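# Load a staple stick onto an open stapler's rail

## Task

Pick up a stick of staples from the tray and seat it straddling the open stapler's rail with its legs pointing down. The stapler must end up resting flat and directly on the table. It only counts if the stick stays in place without the robot holding it. Finally release it and move the grippers away.

## Robot and tools

Robot: two arms, left_arm and right_arm, each with six joints and a parallel gripper. The names are labels only. In the scene frame left_arm sits on the +y side, and they do not match the left or right of any image.

Scene frame: origin on the table surface midway between the arms, +x out over the table, +z up, units in metres. Every result gives each gripper's end_effector_position (metres) and end_effector_quat_wxyz in this frame. That point lies between the finger pads, just under 1 cm behind the tips. The fingers point along the gripper's +z axis and close along its y axis. The printed hand position can be off from the real one, more so when the arm is stretched far.

Tool execute_actions, argument actions: a list with zero or one entry. An empty list only reports the state. An entry {"rows": [...], "steps": n} is a motion of n control steps (each 1/30 s), with n from 1 to 15 and 15 if omitted. Rows are applied one per step, and the last row repeats if there are fewer rows than steps. An entry with only {"steps": n}, n up to 300, is a wait. It sends nothing new and returns once n steps have passed since the previous result, counting your reply time. Optional pictures (true/false) controls whether camera images come back. A refused call moves nothing.

Each row is a single list of 14 numbers, each in [-1, 1], covering both arms even if one stays still. The first seven are left_arm: waist, shoulder, elbow, wrist pitch, wrist yaw, wrist roll, then gripper opening. The last seven are the same for right_arm.

The six joint values are offsets, not targets. They are measured from the joint angles shown in the latest result that reports them. Before any such result, and for later calls in the same reply, they are measured from where the arm is when the motion starts. They are never measured from the previous row. Sending all zeros therefore pulls the arm back to those reference angles, so it is not a way to pause.

Scale: 1.0 equals 1.202 rad for the waist, 1.258 for the shoulder, 1.238 for the elbow, 2.073 for wrist pitch, and 2.022 each for wrist yaw and wrist roll. Stated joint ranges in radians: waist -2.618 to 3.054, shoulder 0.000 to 3.142, elbow 0.000 to 3.142, wrist pitch -1.571 to 1.571, wrist yaw -1.571 to 1.571, wrist roll -2.094 to 2.094. The true ends can differ by up to 0.036 rad either way. A call aiming more than 0.036 rad beyond a range end is refused. Targets past the real end are clipped there, and the result may then say "joint sent to its limit", possibly about an earlier motion. The absence of that line does not mean there is room left.

The gripper value is absolute: +1 is fully open (0.087 m between pads) and -1 is closed. Between the extremes, the fingers are driven to where grip_measured would read the value you send. To hold something, command about 0.02 below its grip_measured; a smaller gap gives a lighter hold. Pad force tops out near 20 N. A fast close can squeeze harder and sometimes forces the fingers open. Each gripper's reading may carry a fixed error of about 1 mm.

Motion limits: friction can leave a joint up to about 0.031 rad short, and commands smaller than that may not move it at all. Each step's target stays within a lead of the measured angle: 0.202 rad for the waist, 0.258 for the shoulder, 0.238 for the elbow, 0.573 for wrist pitch, and 0.522 for wrist yaw and roll. The whole arm's targets are also scaled back if the gripper would jump more than 70 mm. Large moves therefore take several calls. Between calls the arms keep heading to the last row's target until they settle or a step is HELD.

Result lines: Joint positions and Joint velocities give one block per arm (six joints in rad or rad/s, then pad gap in m or m/s). grip_measured is the measured opening on the command scale. HELD marks steps where part of your row was not sent. "joint command not followed" means a clearance check altered or blocked joint targets. Joint torques are raw drive outputs with offsets and noise, so read them cautiously. MOTOR HOT appears from 75 °C. At 90 °C that arm stops for 10 s, and at 100 °C it goes limp and falls. Both are reported as OVER-TEMPERATURE FAULT, so avoid holding loads for long.

Tool zoom_image: camera is one of cam_high, cam_low, cam_left_wrist, cam_right_wrist, each 896x504. region is [x0, y0, x1, y1] in that camera's latest image pixels, origin top-left, at most 504x504. It returns a closer view.

Tool finished_scene: argument scene, the current scene's number. The reply reports success and gives the next task. Replying without any tool call ends everything.

Typical order: look, move one arm above the tray, align and descend, close to grip a stick, and lift. Then carry it over the stapler rail, lower it with the legs down until it sits, open the gripper, and back away before finishing.

Avoid: dropping the stick, knocking the stapler over or off the table, pushing hard, slamming, and letting the arms collide or press on each other. Occasional disturbances may tug a held part or nudge loose items, so recheck before finishing. Smooth, short motions are preferred.

Each tool is called by a JSON object that holds its "name" and its "arguments", one argument or row to a line.

## Session

{"name": "execute_actions", "arguments": {
  "actions": []
}}

Scene clock: 0.00 s of 4800.00 s.
left_arm: end_effector_position=(+0.3274, +0.4014, +0.1099) grip_measured=+0.989 end_effector_quat_wxyz=(-0.285, +0.814, -0.303, +0.405) | right_arm: end_effector_position=(+0.1158, +0.0438, +0.3165) grip_measured=+0.980 end_effector_quat_wxyz=(-0.615, +0.788, -0.005, -0.024)
Joint positions: left_arm=[ 0.468  1.007  0.274  0.185  0.214 -2.043  0.087] | right_arm=[ 1.205  1.139  1.003 -0.119 -0.278 -1.598  0.087]
Joint velocities: left_arm=[-0.012  0.017 -0.002  0.081 -0.007 -0.066 -0.   ] | right_arm=[-0.002 -0.027 -0.007 -0.007  0.007  0.022  0.001]
Joint torques (N m, as the arm reports them, + toward a larger angle): no reading
Motor temperatures (°C, as the motors report them): left_arm=[23 24 24 26 25 25] | right_arm=[24 22 26 24 23 25]

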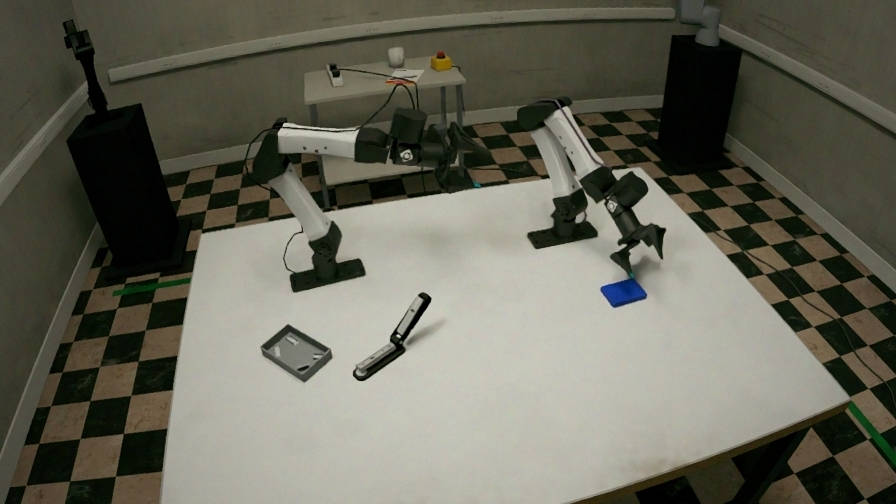

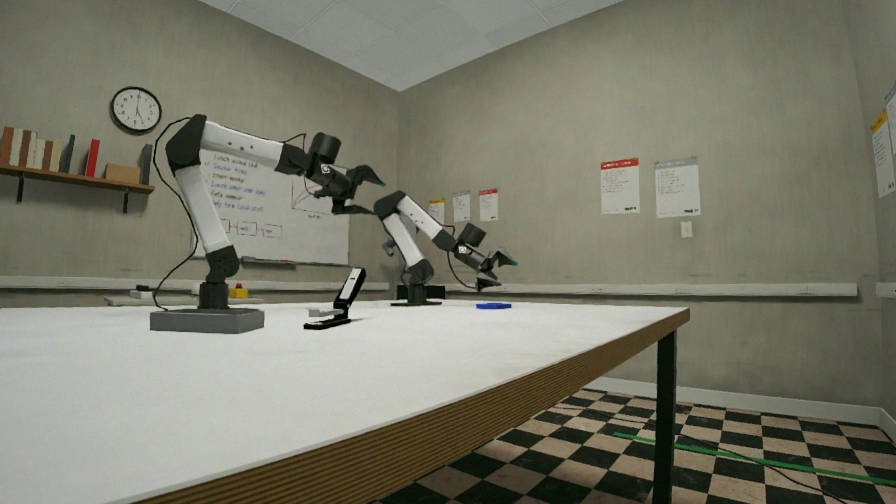

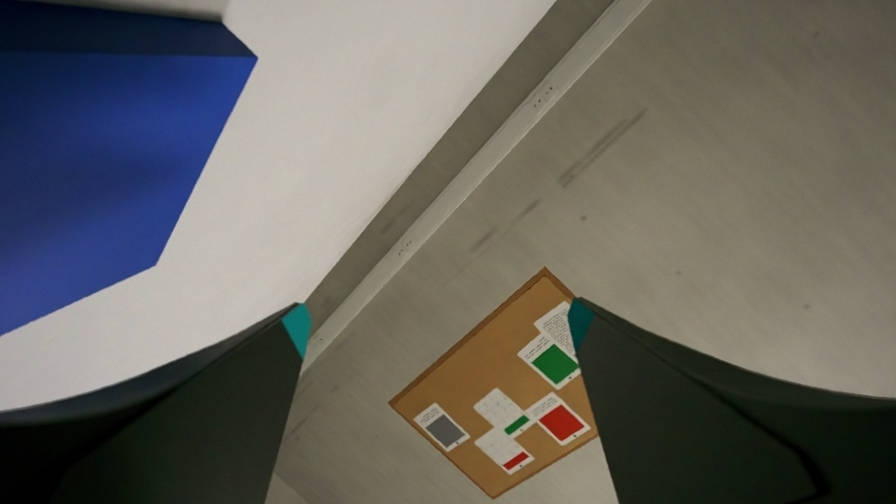

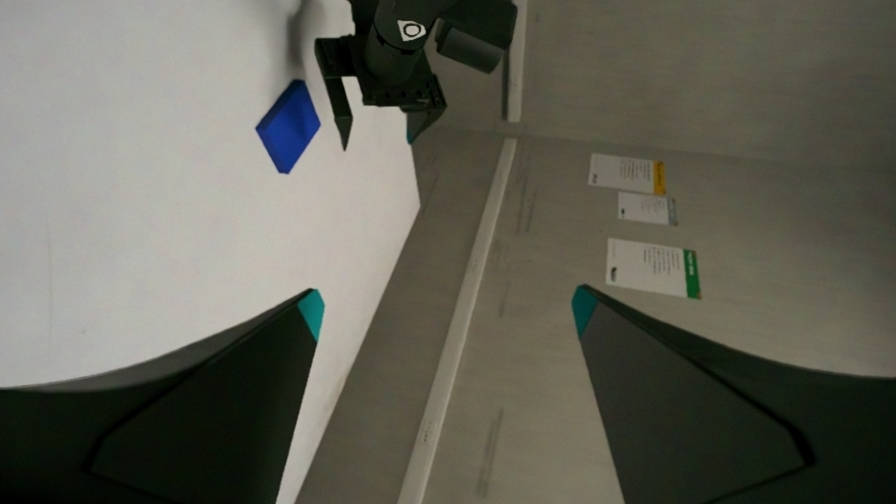

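{"name": "zoom_image", "arguments": {
  "camera": "cam_high",
  "region": [240, 270, 460, 400]
}}

Region (240, 270, 460, 400) of cam_high's 896x504 image, scaled by 2.291, with more detail than that image has; it fills the top 298 rows of this view, and the rest is white.

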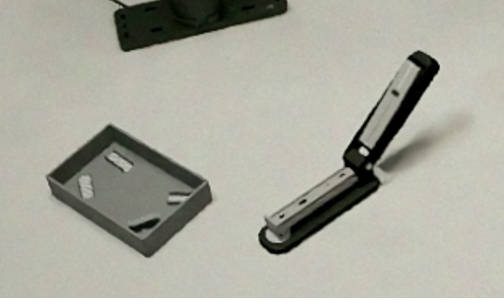

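{"name": "execute_actions", "arguments": {
  "actions": [
    {"rows": [[0,0,0,0,0,0,1, -1,0,0,0.3,0.137,0.79,1]], "steps": 15}
  ],
  "pictures": false
}}

{"name": "execute_actions", "arguments": {
  "actions": [
    {"steps": 60}
  ]
}}

Scene clock: 15.57 s of 4800.00 s.
left_arm: end_effector_position=(+0.3274, +0.4014, +0.1099) grip_measured=+0.989 end_effector_quat_wxyz=(-0.285, +0.814, -0.303, +0.405) | right_arm: end_effector_position=(+0.3917, -0.1729, +0.4140) grip_measured=+0.980 end_effector_quat_wxyz=(+0.801, -0.270, +0.533, +0.033)
Joint positions: left_arm=[ 0.468  1.007  0.274  0.185  0.214 -2.043  0.087] | right_arm=[ 0.367  1.14   1.001  0.431 -0.031 -0.418  0.087]
Joint velocities: left_arm=[-0.002  0.007  0.002 -0.022  0.007 -0.022  0.   ] | right_arm=[-2.112  0.007 -0.017  0.271  0.183  2.791  0.001]
Joint torques (N m, as the arm reports them, + toward a larger angle): left_arm=[-0.04 -1.59  6.93  1.66  0.    0.09] | right_arm=[-0.16 -3.36  8.32  2.39 -0.07  0.1 ]
Motor temperatures (°C, as the motors report them): left_arm=[23 24 26 30 25 25] | right_arm=[24 23 28 27 23 25]
Steps of this call (steps 1 to 90: nothing new was sent; then 12.07 s passed at rest; steps 91 to 105: all 15 steps of this action). Readings (joint positions):
91: left_arm=[0.468 1.007 0.274 0.185 0.214 -2.043] | right_arm=[1.194 1.139 1.001 -0.092 -0.268 -1.558]
92: left_arm=[0.468 1.007 0.274 0.185 0.214 -2.043] | right_arm=[1.164 1.140 1.001 -0.046 -0.245 -1.505]
94: left_arm=[0.468 1.007 0.274 0.185 0.214 -2.043] | right_arm=[1.084 1.140 1.001 0.063 -0.197 -1.392]
98: left_arm=[0.468 1.007 0.274 0.185 0.214 -2.043] | right_arm=[0.877 1.140 1.001 0.256 -0.114 -1.099]
105: the state above

Scene clock: 17.57 s of 4800.00 s.
left_arm: end_effector_position=(+0.3274, +0.4014, +0.1099) grip_measured=+0.989 end_effector_quat_wxyz=(-0.285, +0.814, -0.303, +0.405) | right_arm: end_effector_position=(+0.4289, -0.3078, +0.4224) grip_measured=+0.980 end_effector_quat_wxyz=(+0.815, -0.032, +0.577, +0.040)
Joint positions: left_arm=[ 0.468  1.007  0.274  0.185  0.214 -2.043  0.087] | right_arm=[-0.     1.14   1.001  0.479  0.005 -0.008  0.087]
Joint velocities: left_arm=[-0.002  0.007 -0.007  0.007 -0.037  0.022 -0.001] | right_arm=[-0.007  0.002 -0.002 -0.037 -0.022  0.007 -0.001]
Joint torques (N m, as the arm reports them, + toward a larger angle): left_arm=[-0.02 -1.6   6.85  1.65 -0.03  0.09] | right_arm=[ 0.02 -3.35  8.3   2.28 -0.22  0.11]
Motor temperatures (°C, as the motors report them): left_arm=[23 24 26 30 25 25] | right_arm=[24 23 29 28 23 25]
Steps of this call (steps 1 to 45: the robot went on to your last target; steps 46 to 60: nothing new was sent). Readings (joint positions):
1: left_arm=[0.468 1.007 0.274 0.185 0.214 -2.043] | right_arm=[0.292 1.140 1.001 0.439 -0.026 -0.335]
2: left_arm=[0.468 1.007 0.274 0.185 0.214 -2.043] | right_arm=[0.217 1.140 1.001 0.445 -0.022 -0.269]
4: left_arm=[0.468 1.007 0.274 0.185 0.214 -2.043] | right_arm=[0.076 1.140 1.001 0.454 -0.011 -0.174]
8: left_arm=[0.468 1.007 0.274 0.185 0.214 -2.043] | right_arm=[-0.000 1.140 1.001 0.468 0.007 -0.074]
60: the state above
All arms were judged still, so your last target was given up. Only a new action makes them travel on or press farther. Fingers that are still opening or closing keep moving.

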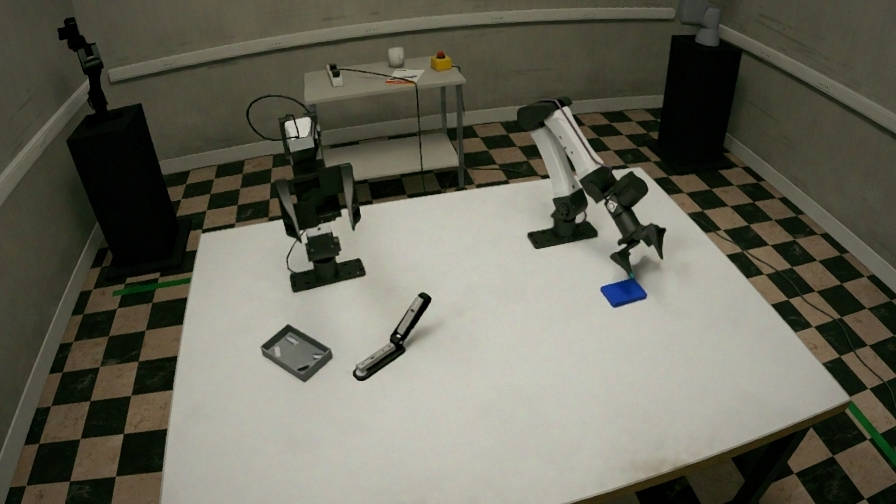

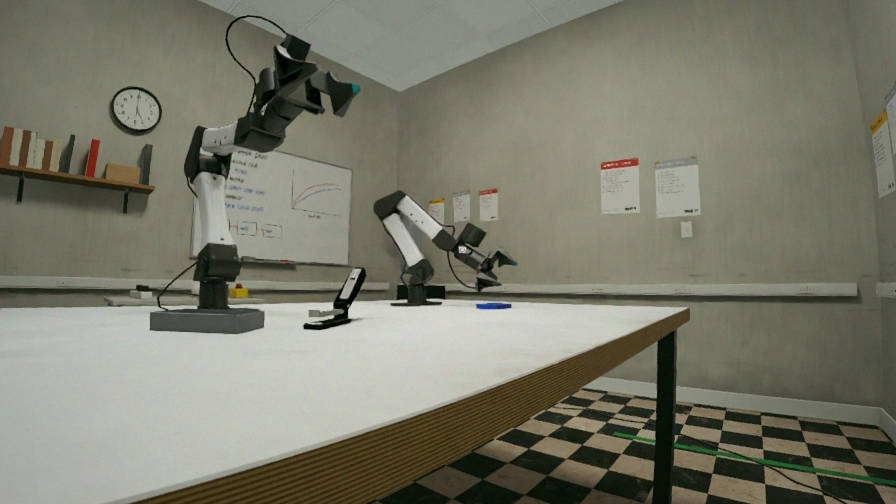

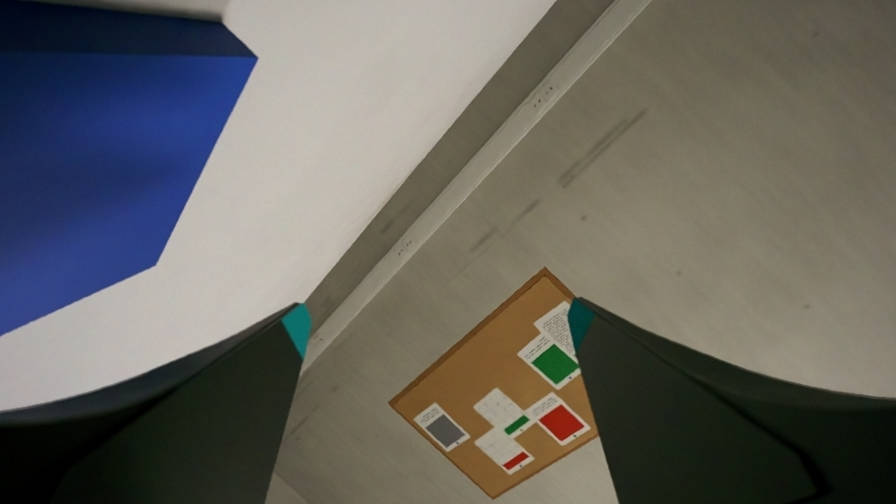

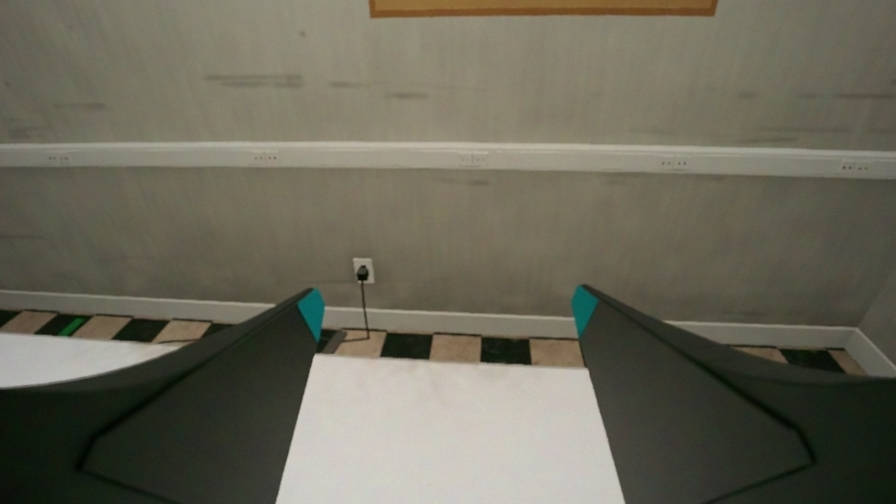

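{"name": "execute_actions", "arguments": {
  "actions": [
    {"rows": [[0,0,0,0,0,0,1, -0.1,0,0,-0.92,0,0,1]], "steps": 15}
  ],
  "pictures": false
}}

{"name": "execute_actions", "arguments": {
  "actions": [
    {"steps": 40}
  ]
}}

Scene clock: 23.47 s of 4800.00 s.
left_arm: end_effector_position=(+0.3274, +0.4014, +0.1099) grip_measured=+0.989 end_effector_quat_wxyz=(-0.285, +0.814, -0.303, +0.405) | right_arm: end_effector_position=(+0.3553, -0.3510, +0.1963) grip_measured=+0.980 end_effector_quat_wxyz=(+0.446, -0.005, +0.895, -0.002)
Joint positions: left_arm=[ 0.468  1.007  0.274  0.185  0.214 -2.043  0.087] | right_arm=[-0.107  1.136  1.003 -0.512  0.002 -0.008  0.087]
Joint velocities: left_arm=[-0.002 -0.002  0.007 -0.037 -0.022  0.022  0.   ] | right_arm=[-0.007 -0.022  0.012 -1.956  0.037  0.037  0.001]
Joint torques (N m, as the arm reports them, + toward a larger angle): left_arm=[ 0.03 -1.61  6.94  1.64  0.    0.11] | right_arm=[-1.02 -3.1   8.    2.05 -0.13  0.02]
Motor temperatures (°C, as the motors report them): left_arm=[23 24 27 31 25 25] | right_arm=[24 23 29 28 23 25]
Steps of this call (steps 1 to 90: nothing new was sent; then 2.40 s passed at rest; steps 91 to 105: all 15 steps of this action). Readings (joint positions):
91: left_arm=[0.468 1.007 0.274 0.185 0.214 -2.043] | right_arm=[-0.010 1.140 1.002 0.444 0.001 -0.008]
92: left_arm=[0.468 1.007 0.274 0.185 0.214 -2.043] | right_arm=[-0.029 1.136 1.003 0.389 -0.000 -0.008]
94: left_arm=[0.468 1.007 0.274 0.185 0.214 -2.043] | right_arm=[-0.068 1.136 1.003 0.256 0.001 -0.008]
98: left_arm=[0.468 1.007 0.274 0.185 0.214 -2.043] | right_arm=[-0.101 1.136 1.003 -0.021 0.002 -0.008]
105: the state above

Scene clock: 24.80 s of 4800.00 s.
left_arm: end_effector_position=(+0.3274, +0.4014, +0.1099) grip_measured=+0.989 end_effector_quat_wxyz=(-0.285, +0.814, -0.303, +0.405) | right_arm: end_effector_position=(+0.1453, -0.3525, +0.1293) grip_measured=+0.980 end_effector_quat_wxyz=(+0.012, -0.004, +1.000, -0.001)
Joint positions: left_arm=[ 0.468  1.007  0.274  0.185  0.214 -2.043  0.087] | right_arm=[-0.112  1.136  1.003 -1.413  0.002 -0.008  0.087]
Joint velocities: left_arm=[ 0.007 -0.002  0.007 -0.037  0.037 -0.022 -0.   ] | right_arm=[-0.002 -0.002 -0.002 -0.066  0.037  0.007  0.   ]
Joint torques (N m, as the arm reports them, + toward a larger angle): left_arm=[-0.08 -1.59  6.87  1.65  0.    0.11] | right_arm=[-1.01 -1.8   6.58  0.35 -0.12  0.03]
Motor temperatures (°C, as the motors report them): left_arm=[23 24 27 31 25 25] | right_arm=[24 23 29 28 23 25]
Steps of this call (steps 1 to 40: the robot went on to your last target). Readings (joint positions):
1: left_arm=[0.468 1.007 0.274 0.185 0.214 -2.043] | right_arm=[-0.107 1.136 1.003 -0.582 0.002 -0.008]
2: left_arm=[0.468 1.007 0.274 0.185 0.214 -2.043] | right_arm=[-0.107 1.136 1.003 -0.652 0.002 -0.008]
4: left_arm=[0.468 1.007 0.274 0.185 0.214 -2.043] | right_arm=[-0.107 1.136 1.003 -0.792 0.002 -0.008]
8: left_arm=[0.468 1.007 0.274 0.185 0.214 -2.043] | right_arm=[-0.108 1.136 1.003 -1.074 0.002 -0.008]
40: the state above

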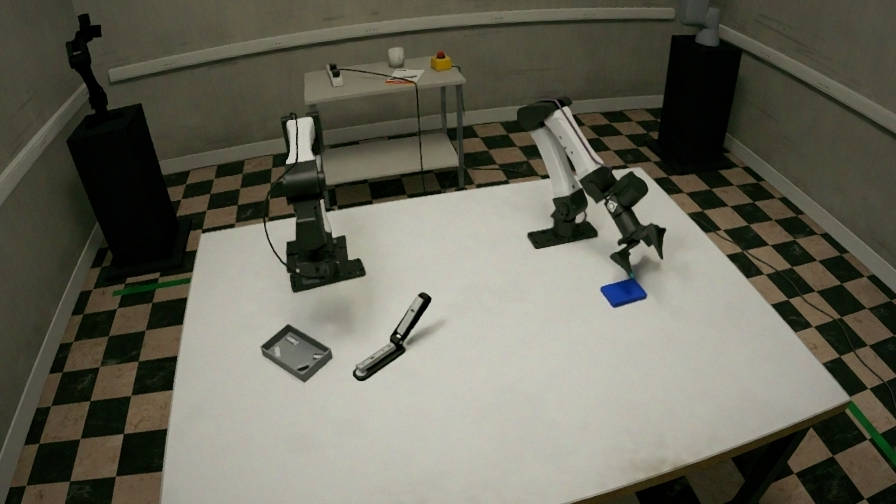

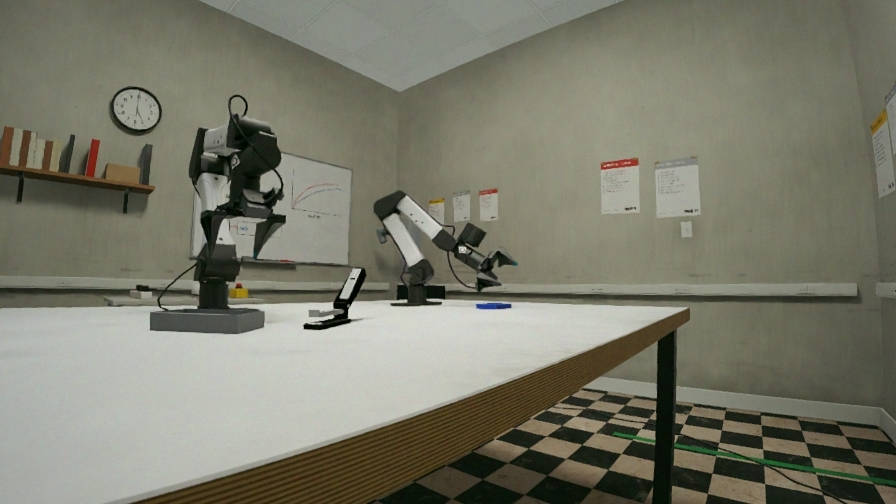

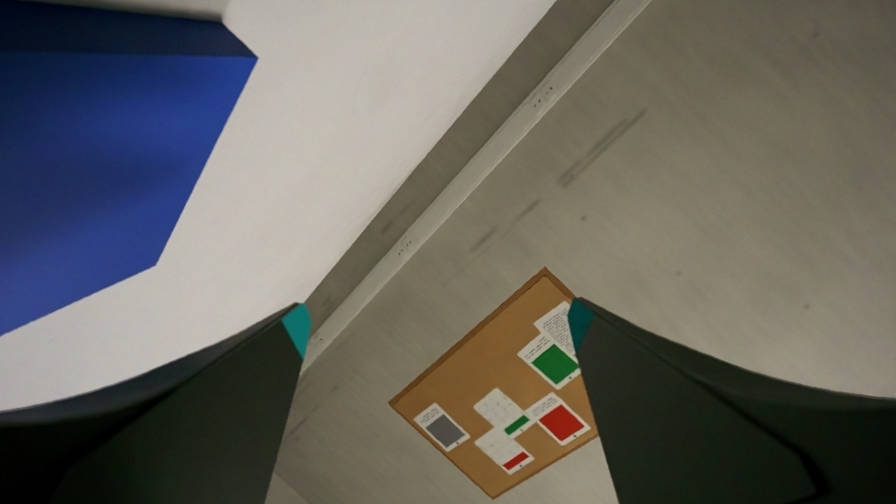

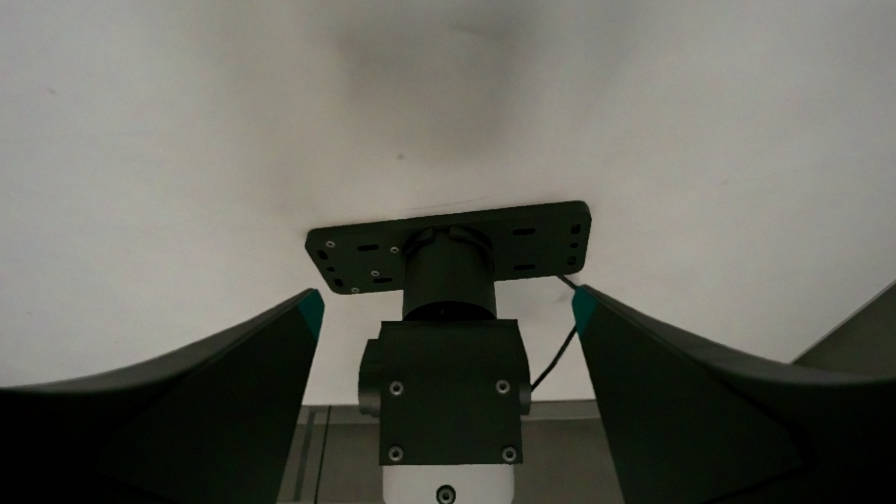

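{"name": "execute_actions", "arguments": {
  "actions": [
    {"rows": [[0,0,0,0,0,0,1, -0.15,0.4,0.406,0,0,0,1]], "steps": 15}
  ],
  "pictures": false
}}

{"name": "execute_actions", "arguments": {
  "actions": [
    {"steps": 30}
  ]
}}

Scene clock: 31.77 s of 4800.00 s.
left_arm: end_effector_position=(+0.3274, +0.4014, +0.1099) grip_measured=+0.989 end_effector_quat_wxyz=(-0.285, +0.814, -0.303, +0.405) | right_arm: end_effector_position=(+0.2679, -0.3958, +0.1434) grip_measured=+0.980 end_effector_quat_wxyz=(-0.000, +0.083, +0.997, +0.001)
Joint positions: left_arm=[ 0.468  1.007  0.274  0.185  0.214 -2.043  0.087] | right_arm=[-0.287  1.649  1.473 -1.396 -0.001 -0.01   0.087]
Joint velocities: left_arm=[-0.002  0.002  0.002 -0.022 -0.066 -0.095  0.001] | right_arm=[-0.007  0.017  0.012 -0.066 -0.037 -0.095  0.   ]
Joint torques (N m, as the arm reports them, + toward a larger angle): left_arm=[-0.05 -1.6   6.82  1.67  0.    0.1 ] | right_arm=[-0.7  -7.19  9.55  0.28 -0.12  0.04]
Motor temperatures (°C, as the motors report them): left_arm=[23 24 28 32 25 25] | right_arm=[24 23 30 27 23 25]
Steps of this call (steps 1 to 15: the robot went on to your last target; steps 16 to 90: nothing new was sent; then 3.47 s passed at rest; steps 91 to 105: all 15 steps of this action). Readings (joint positions):
91: left_arm=[0.468 1.007 0.274 0.185 0.214 -2.043] | right_arm=[-0.140 1.171 1.038 -1.443 -0.008 -0.010]
92: left_arm=[0.468 1.007 0.274 0.185 0.214 -2.043] | right_arm=[-0.196 1.243 1.114 -1.469 -0.008 -0.010]
94: left_arm=[0.468 1.007 0.274 0.185 0.214 -2.043] | right_arm=[-0.264 1.405 1.271 -1.457 -0.003 -0.010]
98: left_arm=[0.468 1.007 0.274 0.185 0.214 -2.043] | right_arm=[-0.287 1.632 1.469 -1.393 -0.001 -0.010]
105: the state above

Scene clock: 32.77 s of 4800.00 s.
left_arm: end_effector_position=(+0.3274, +0.4014, +0.1099) grip_measured=+0.989 end_effector_quat_wxyz=(-0.285, +0.814, -0.303, +0.405) | right_arm: end_effector_position=(+0.2675, -0.3957, +0.1435) grip_measured=+0.980 end_effector_quat_wxyz=(-0.001, +0.083, +0.997, +0.001)
Joint positions: left_arm=[ 0.468  1.007  0.274  0.185  0.214 -2.043  0.087] | right_arm=[-0.287  1.649  1.473 -1.398 -0.001 -0.01   0.087]
Joint velocities: left_arm=[ 0.012  0.007  0.007 -0.022 -0.051 -0.037  0.   ] | right_arm=[-0.007 -0.017  0.007 -0.022  0.007  0.037  0.   ]
Joint torques (N m, as the arm reports them, + toward a larger angle): left_arm=[-0.02 -1.51  6.88  1.66 -0.01  0.1 ] | right_arm=[-0.74 -7.19  9.47  0.27 -0.12  0.04]
Motor temperatures (°C, as the motors report them): left_arm=[23 24 28 32 25 25] | right_arm=[24 23 30 27 23 25]
Steps of this call (steps 1 to 15: the robot went on to your last target; steps 16 to 30: nothing new was sent). Readings (joint positions):
1: left_arm=[0.468 1.007 0.274 0.185 0.214 -2.043] | right_arm=[-0.287 1.649 1.473 -1.396 -0.001 -0.010]
2: left_arm=[0.468 1.007 0.274 0.185 0.214 -2.043] | right_arm=[-0.287 1.649 1.473 -1.397 -0.001 -0.010]
4: left_arm=[0.468 1.007 0.274 0.185 0.214 -2.043] | right_arm=[-0.287 1.649 1.473 -1.397 -0.001 -0.010]
8: left_arm=[0.468 1.007 0.274 0.185 0.214 -2.043] | right_arm=[-0.287 1.649 1.473 -1.397 -0.001 -0.010]
30: the state above
All arms were judged still, so your last target was given up. Only a new action makes them travel on or press farther. Fingers that are still opening or closing keep moving.

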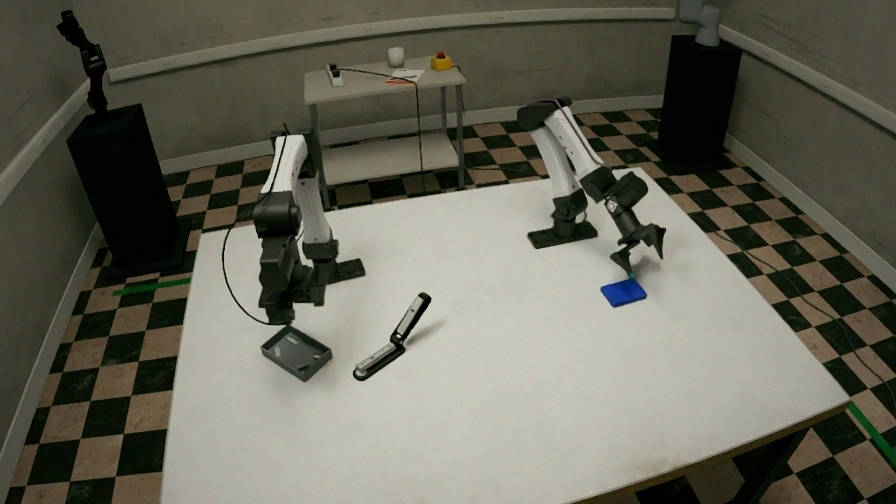

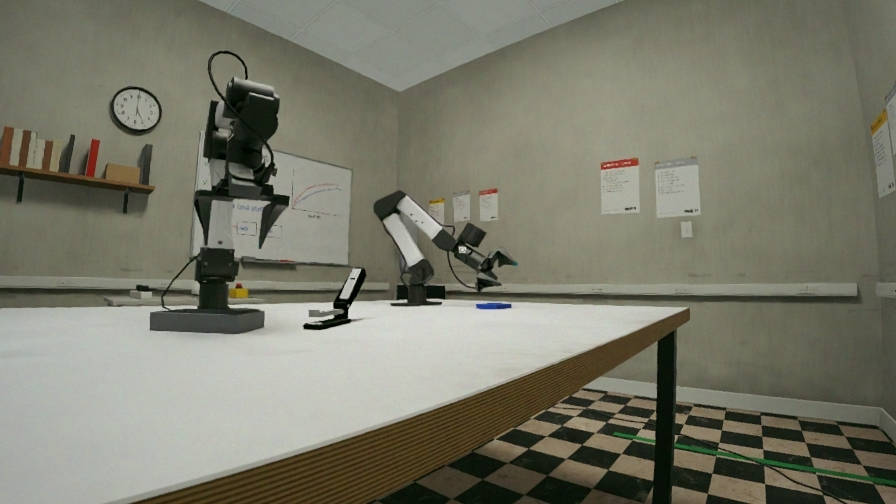

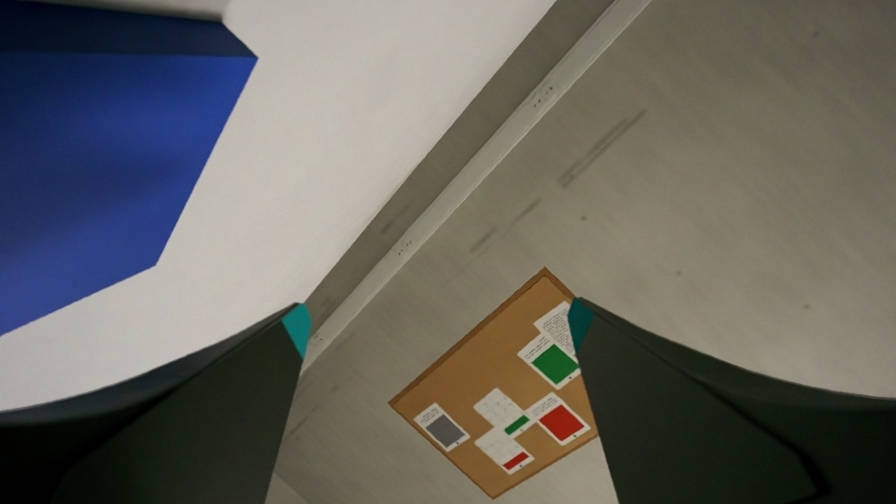

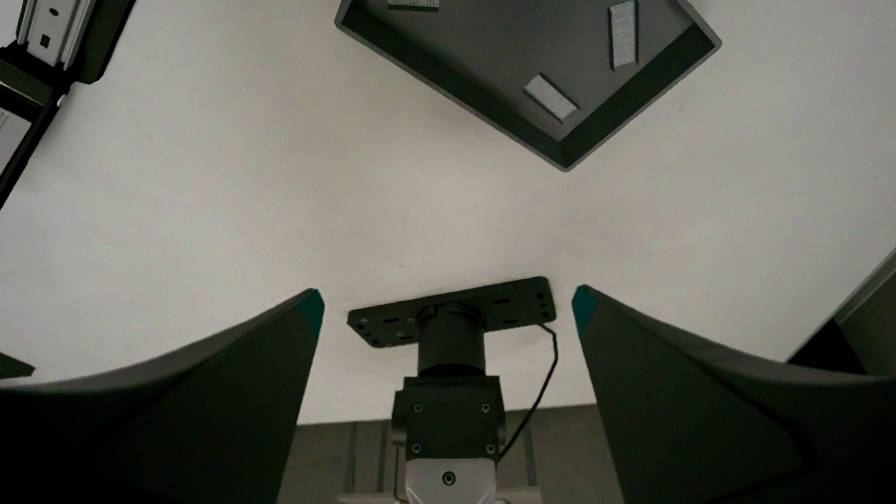

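{"name": "execute_actions", "arguments": {
  "actions": [
    {"rows": [[0,0,0,0,0,0,1, -0.1,0.3,0.33,-0.02,0,0,1]], "steps": 15}
  ]
}}

Scene clock: 38.33 s of 4800.00 s.
left_arm: end_effector_position=(+0.3274, +0.4014, +0.1099) grip_measured=+0.989 end_effector_quat_wxyz=(-0.285, +0.814, -0.303, +0.405) | right_arm: end_effector_position=(+0.3460, -0.4527, +0.1122) grip_measured=+0.980 end_effector_quat_wxyz=(-0.022, +0.145, +0.989, +0.005)
Joint positions: left_arm=[ 0.468  1.007  0.274  0.185  0.214 -2.043  0.087] | right_arm=[-0.412  2.047  1.852 -1.421 -0.003 -0.01   0.087]
Joint velocities: left_arm=[-0.002 -0.007 -0.002 -0.022 -0.007 -0.051  0.001] | right_arm=[-0.017  0.012 -0.007  0.037  0.007 -0.037 -0.001]
Joint torques (N m, as the arm reports them, + toward a larger angle): left_arm=[-0.06 -1.65  6.91  1.63 -0.03  0.11] | right_arm=[  0.15 -11.24   9.19   0.15  -0.14   0.03]
Motor temperatures (°C, as the motors report them): left_arm=[23 24 28 33 25 25] | right_arm=[24 24 31 26 23 25]
Steps of this call (steps 1 to 90: nothing new was sent; then 2.07 s passed at rest; steps 91 to 105: all 15 steps of this action). Readings (joint positions):
91: left_arm=[0.468 1.007 0.274 0.185 0.214 -2.043] | right_arm=[-0.299 1.683 1.517 -1.436 -0.007 -0.010]
92: left_arm=[0.468 1.007 0.274 0.185 0.214 -2.043] | right_arm=[-0.324 1.749 1.602 -1.465 -0.009 -0.010]
94: left_arm=[0.468 1.007 0.274 0.185 0.214 -2.043] | right_arm=[-0.377 1.896 1.760 -1.452 -0.007 -0.010]
98: left_arm=[0.468 1.007 0.274 0.185 0.214 -2.043] | right_arm=[-0.414 2.039 1.842 -1.412 -0.003 -0.010]
105: the state above

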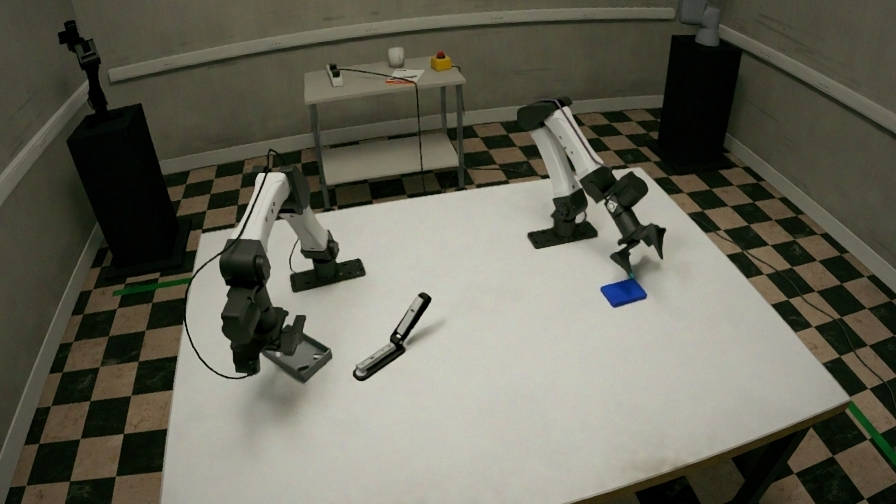

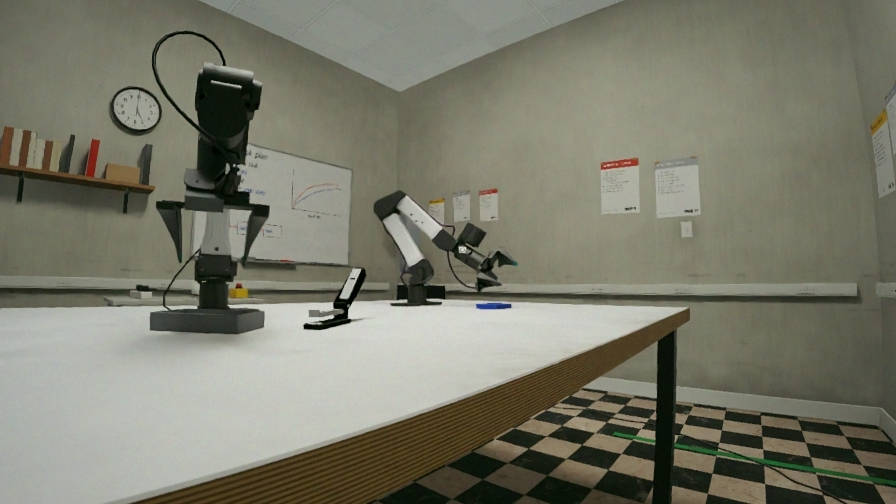

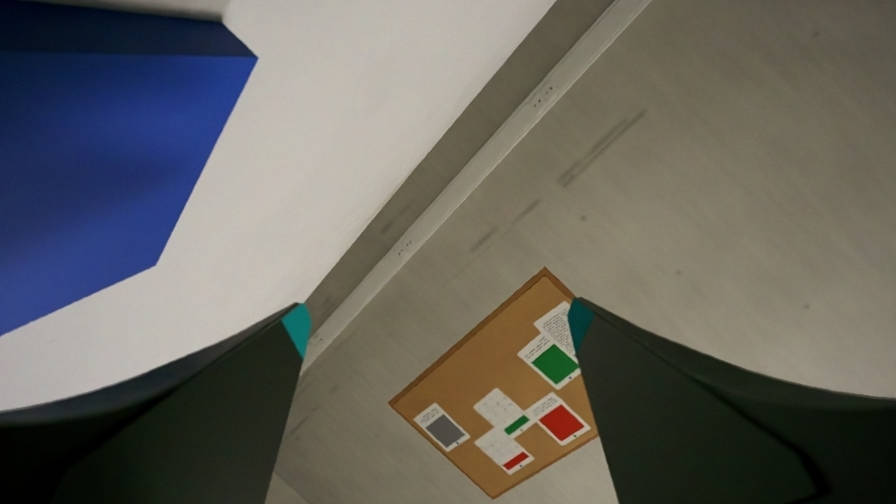

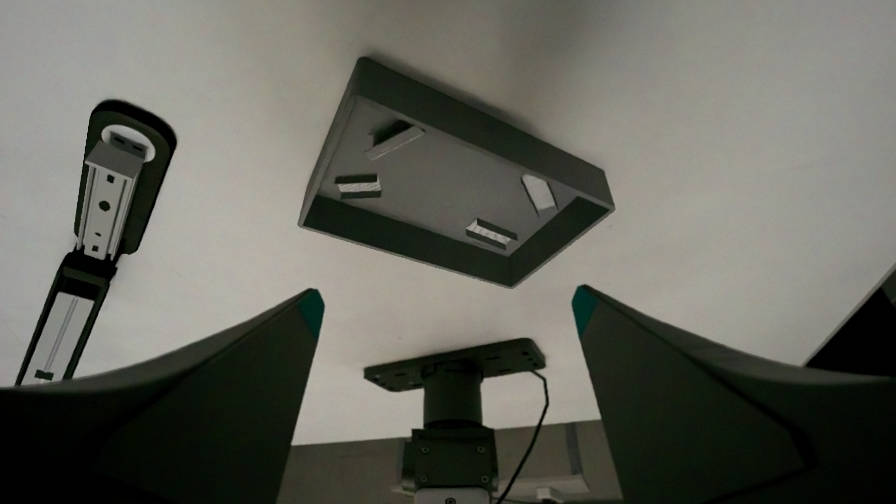

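{"name": "zoom_image", "arguments": {
  "camera": "cam_right_wrist",
  "region": [290, 50, 630, 300]
}}

Region (290, 50, 630, 300) of cam_right_wrist's 896x504 image, scaled by 1.482, with more detail than that image has; it fills the top 371 rows of this view, and the rest is white.

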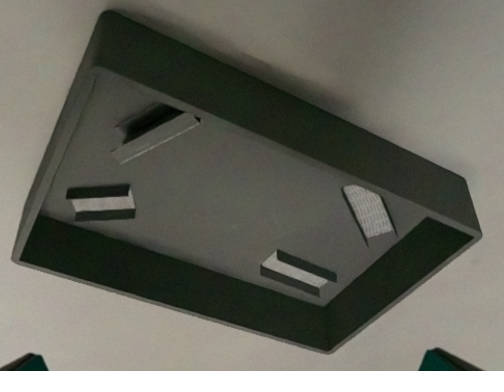

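{"name": "execute_actions", "arguments": {
  "actions": [
    {"rows": [[0,0,0,0,0,0,1, -0.09,0.12,0.06,0.06,0,0,-0.3]], "steps": 15}
  ]
}}

Scene clock: 50.53 s of 4800.00 s.
left_arm: end_effector_position=(+0.3274, +0.4014, +0.1099) grip_measured=+0.989 end_effector_quat_wxyz=(-0.285, +0.814, -0.303, +0.405) | right_arm: end_effector_position=(+0.3644, -0.5036, +0.0612) grip_measured=-0.300 end_effector_quat_wxyz=(-0.025, +0.202, +0.979, +0.007)
Joint positions: left_arm=[ 0.468  1.007  0.274  0.185  0.214 -2.043  0.087] | right_arm=[-0.528  2.213  1.906 -1.316 -0.002 -0.01   0.031]
Joint velocities: left_arm=[ 0.002  0.002 -0.002  0.051  0.022 -0.095  0.001] | right_arm=[ 0.002 -0.022  0.002 -0.007 -0.037  0.007 -0.   ]
Joint torques (N m, as the arm reports them, + toward a larger angle): left_arm=[ 0.05 -1.62  6.89  1.66 -0.01  0.1 ] | right_arm=[  0.28 -12.09   8.42   0.49  -0.16   0.02]
Motor temperatures (°C, as the motors report them): left_arm=[23 24 29 33 25 25] | right_arm=[24 29 32 26 23 25]
Steps of this call (steps 1 to 15: the robot went on to your last target; steps 16 to 90: nothing new was sent; then 8.70 s passed at rest; steps 91 to 105: all 15 steps of this action). Readings (joint positions):
91: left_arm=[0.468 1.007 0.274 0.185 0.214 -2.043] | right_arm=[-0.421 2.061 1.864 -1.424 -0.006 -0.010]
92: left_arm=[0.468 1.007 0.274 0.185 0.214 -2.043] | right_arm=[-0.437 2.087 1.887 -1.409 -0.009 -0.010]
94: left_arm=[0.468 1.007 0.274 0.185 0.214 -2.043] | right_arm=[-0.483 2.144 1.906 -1.358 -0.009 -0.010]
98: left_arm=[0.468 1.007 0.274 0.185 0.214 -2.043] | right_arm=[-0.535 2.211 1.906 -1.326 -0.003 -0.010]
105: the state above

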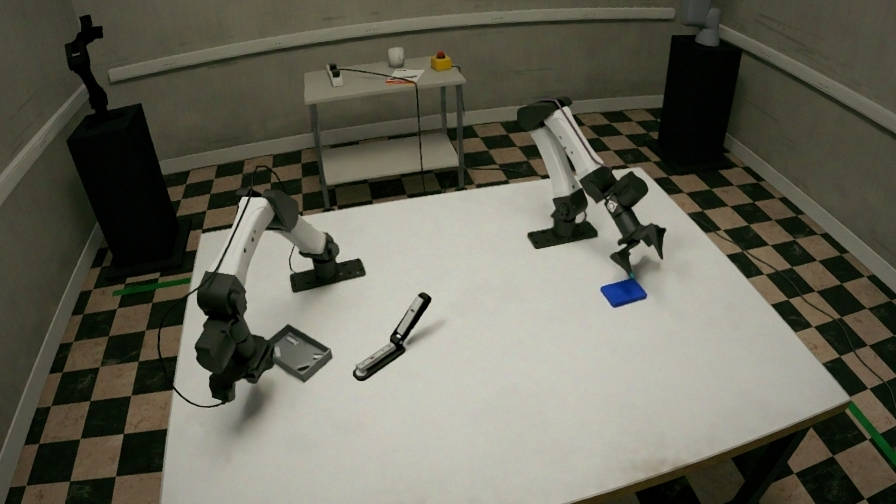

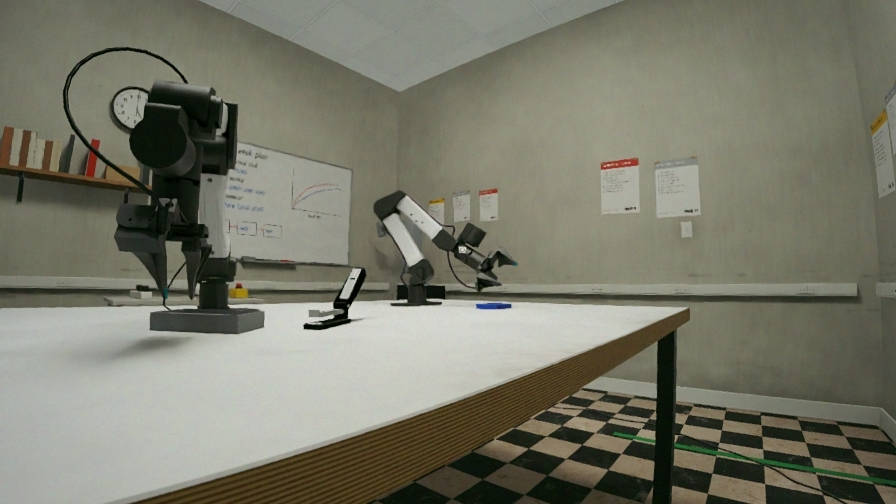

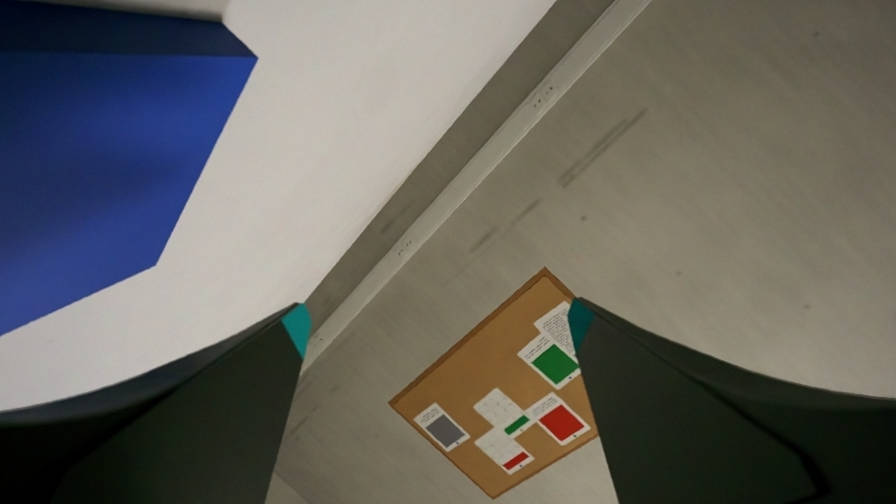

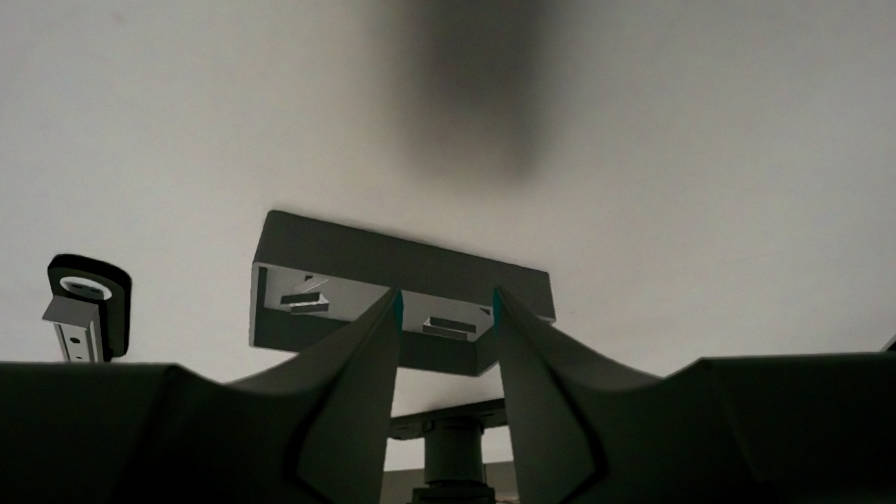

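{"name": "execute_actions", "arguments": {
  "actions": [
    {"rows": [[0,0,0,0,0,0,1, -0.03,-0.15,-0.06,-0.03,0,0,-0.3]], "steps": 15}
  ]
}}

Scene clock: 56.87 s of 4800.00 s.
left_arm: end_effector_position=(+0.3274, +0.4014, +0.1099) grip_measured=+0.989 end_effector_quat_wxyz=(-0.285, +0.814, -0.303, +0.405) | right_arm: end_effector_position=(+0.3390, -0.5054, +0.1176) grip_measured=-0.300 end_effector_quat_wxyz=(+0.017, +0.218, +0.976, -0.003)
Joint positions: left_arm=[ 0.468  1.007  0.274  0.185  0.214 -2.043  0.087] | right_arm=[-0.562  2.018  1.844 -1.362 -0.003 -0.01   0.031]
Joint velocities: left_arm=[ 0.002  0.002  0.012 -0.051 -0.007  0.022 -0.001] | right_arm=[-0.007 -0.007  0.002 -0.125 -0.007  0.037  0.   ]
Joint torques (N m, as the arm reports them, + toward a larger angle): left_arm=[ 0.01 -1.61  6.78  1.63 -0.01  0.12] | right_arm=[-0.42 -9.09  5.71  0.37 -0.16  0.02]
Motor temperatures (°C, as the motors report them): left_arm=[23 24 29 34 25 25] | right_arm=[24 31 32 26 23 25]
Steps of this call (steps 1 to 15: the robot went on to your last target; steps 16 to 90: nothing new was sent; then 2.83 s passed at rest; steps 91 to 105: all 15 steps of this action). Readings (joint positions):
91: left_arm=[0.468 1.007 0.274 0.185 0.214 -2.043] | right_arm=[-0.530 2.194 1.890 -1.308 -0.003 -0.010]
92: left_arm=[0.468 1.007 0.274 0.185 0.214 -2.043] | right_arm=[-0.534 2.163 1.862 -1.315 -0.003 -0.010]
94: left_arm=[0.468 1.007 0.274 0.185 0.214 -2.043] | right_arm=[-0.547 2.095 1.844 -1.348 -0.003 -0.010]
98: left_arm=[0.468 1.007 0.274 0.185 0.214 -2.043] | right_arm=[-0.562 2.017 1.844 -1.357 -0.003 -0.010]
105: the state above

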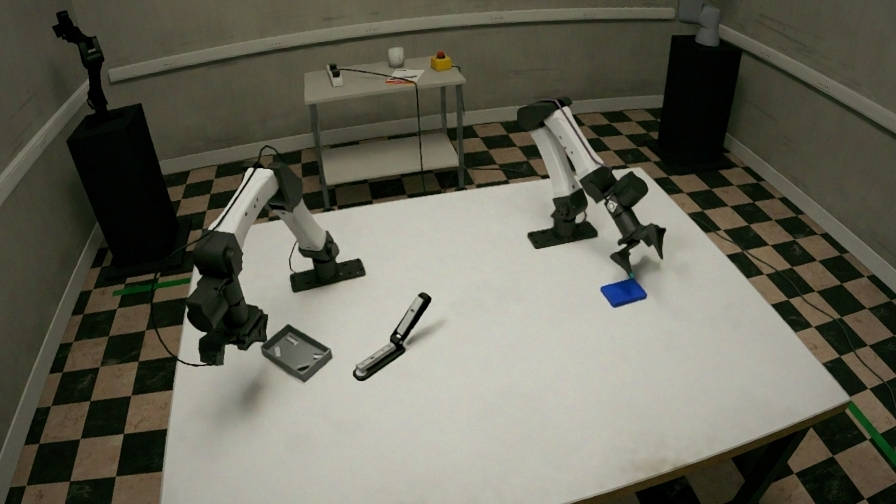

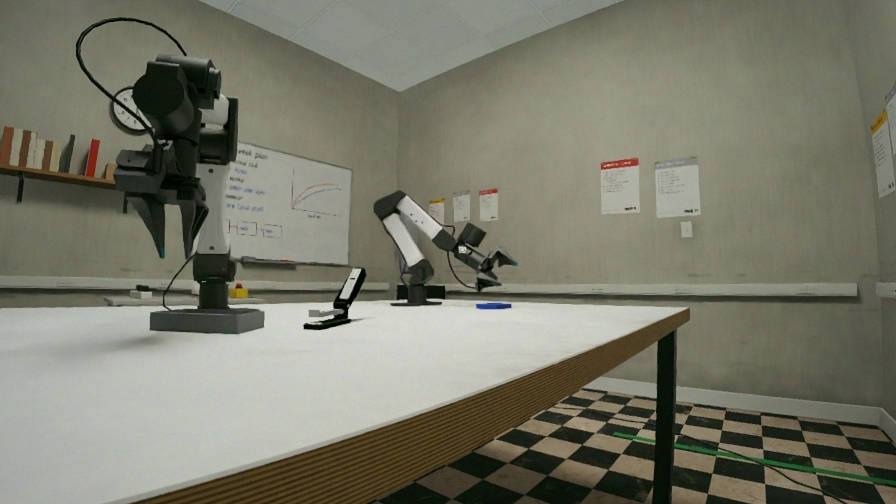

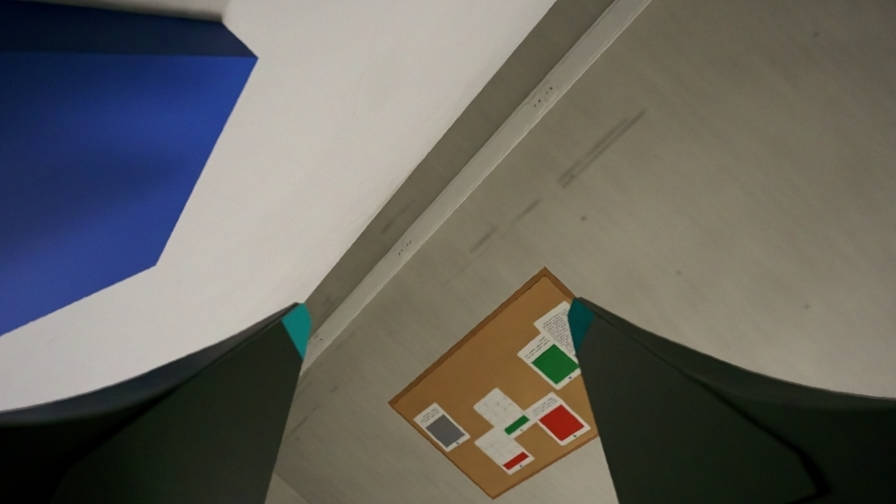

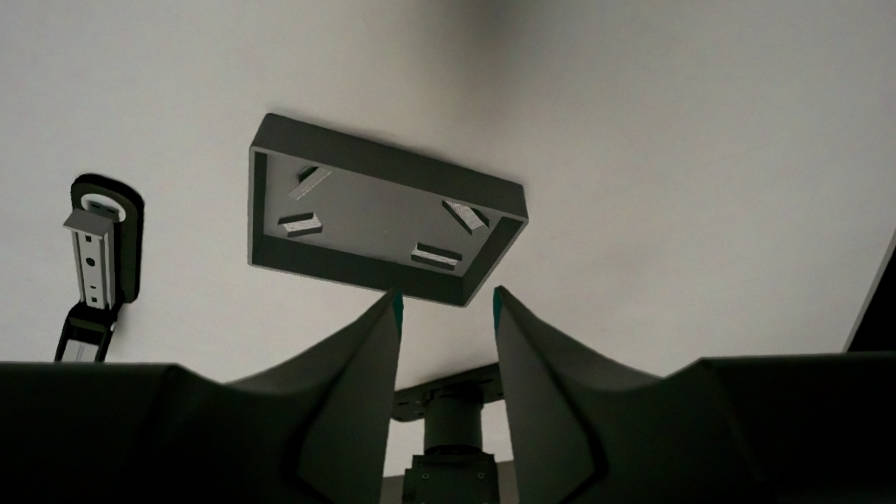

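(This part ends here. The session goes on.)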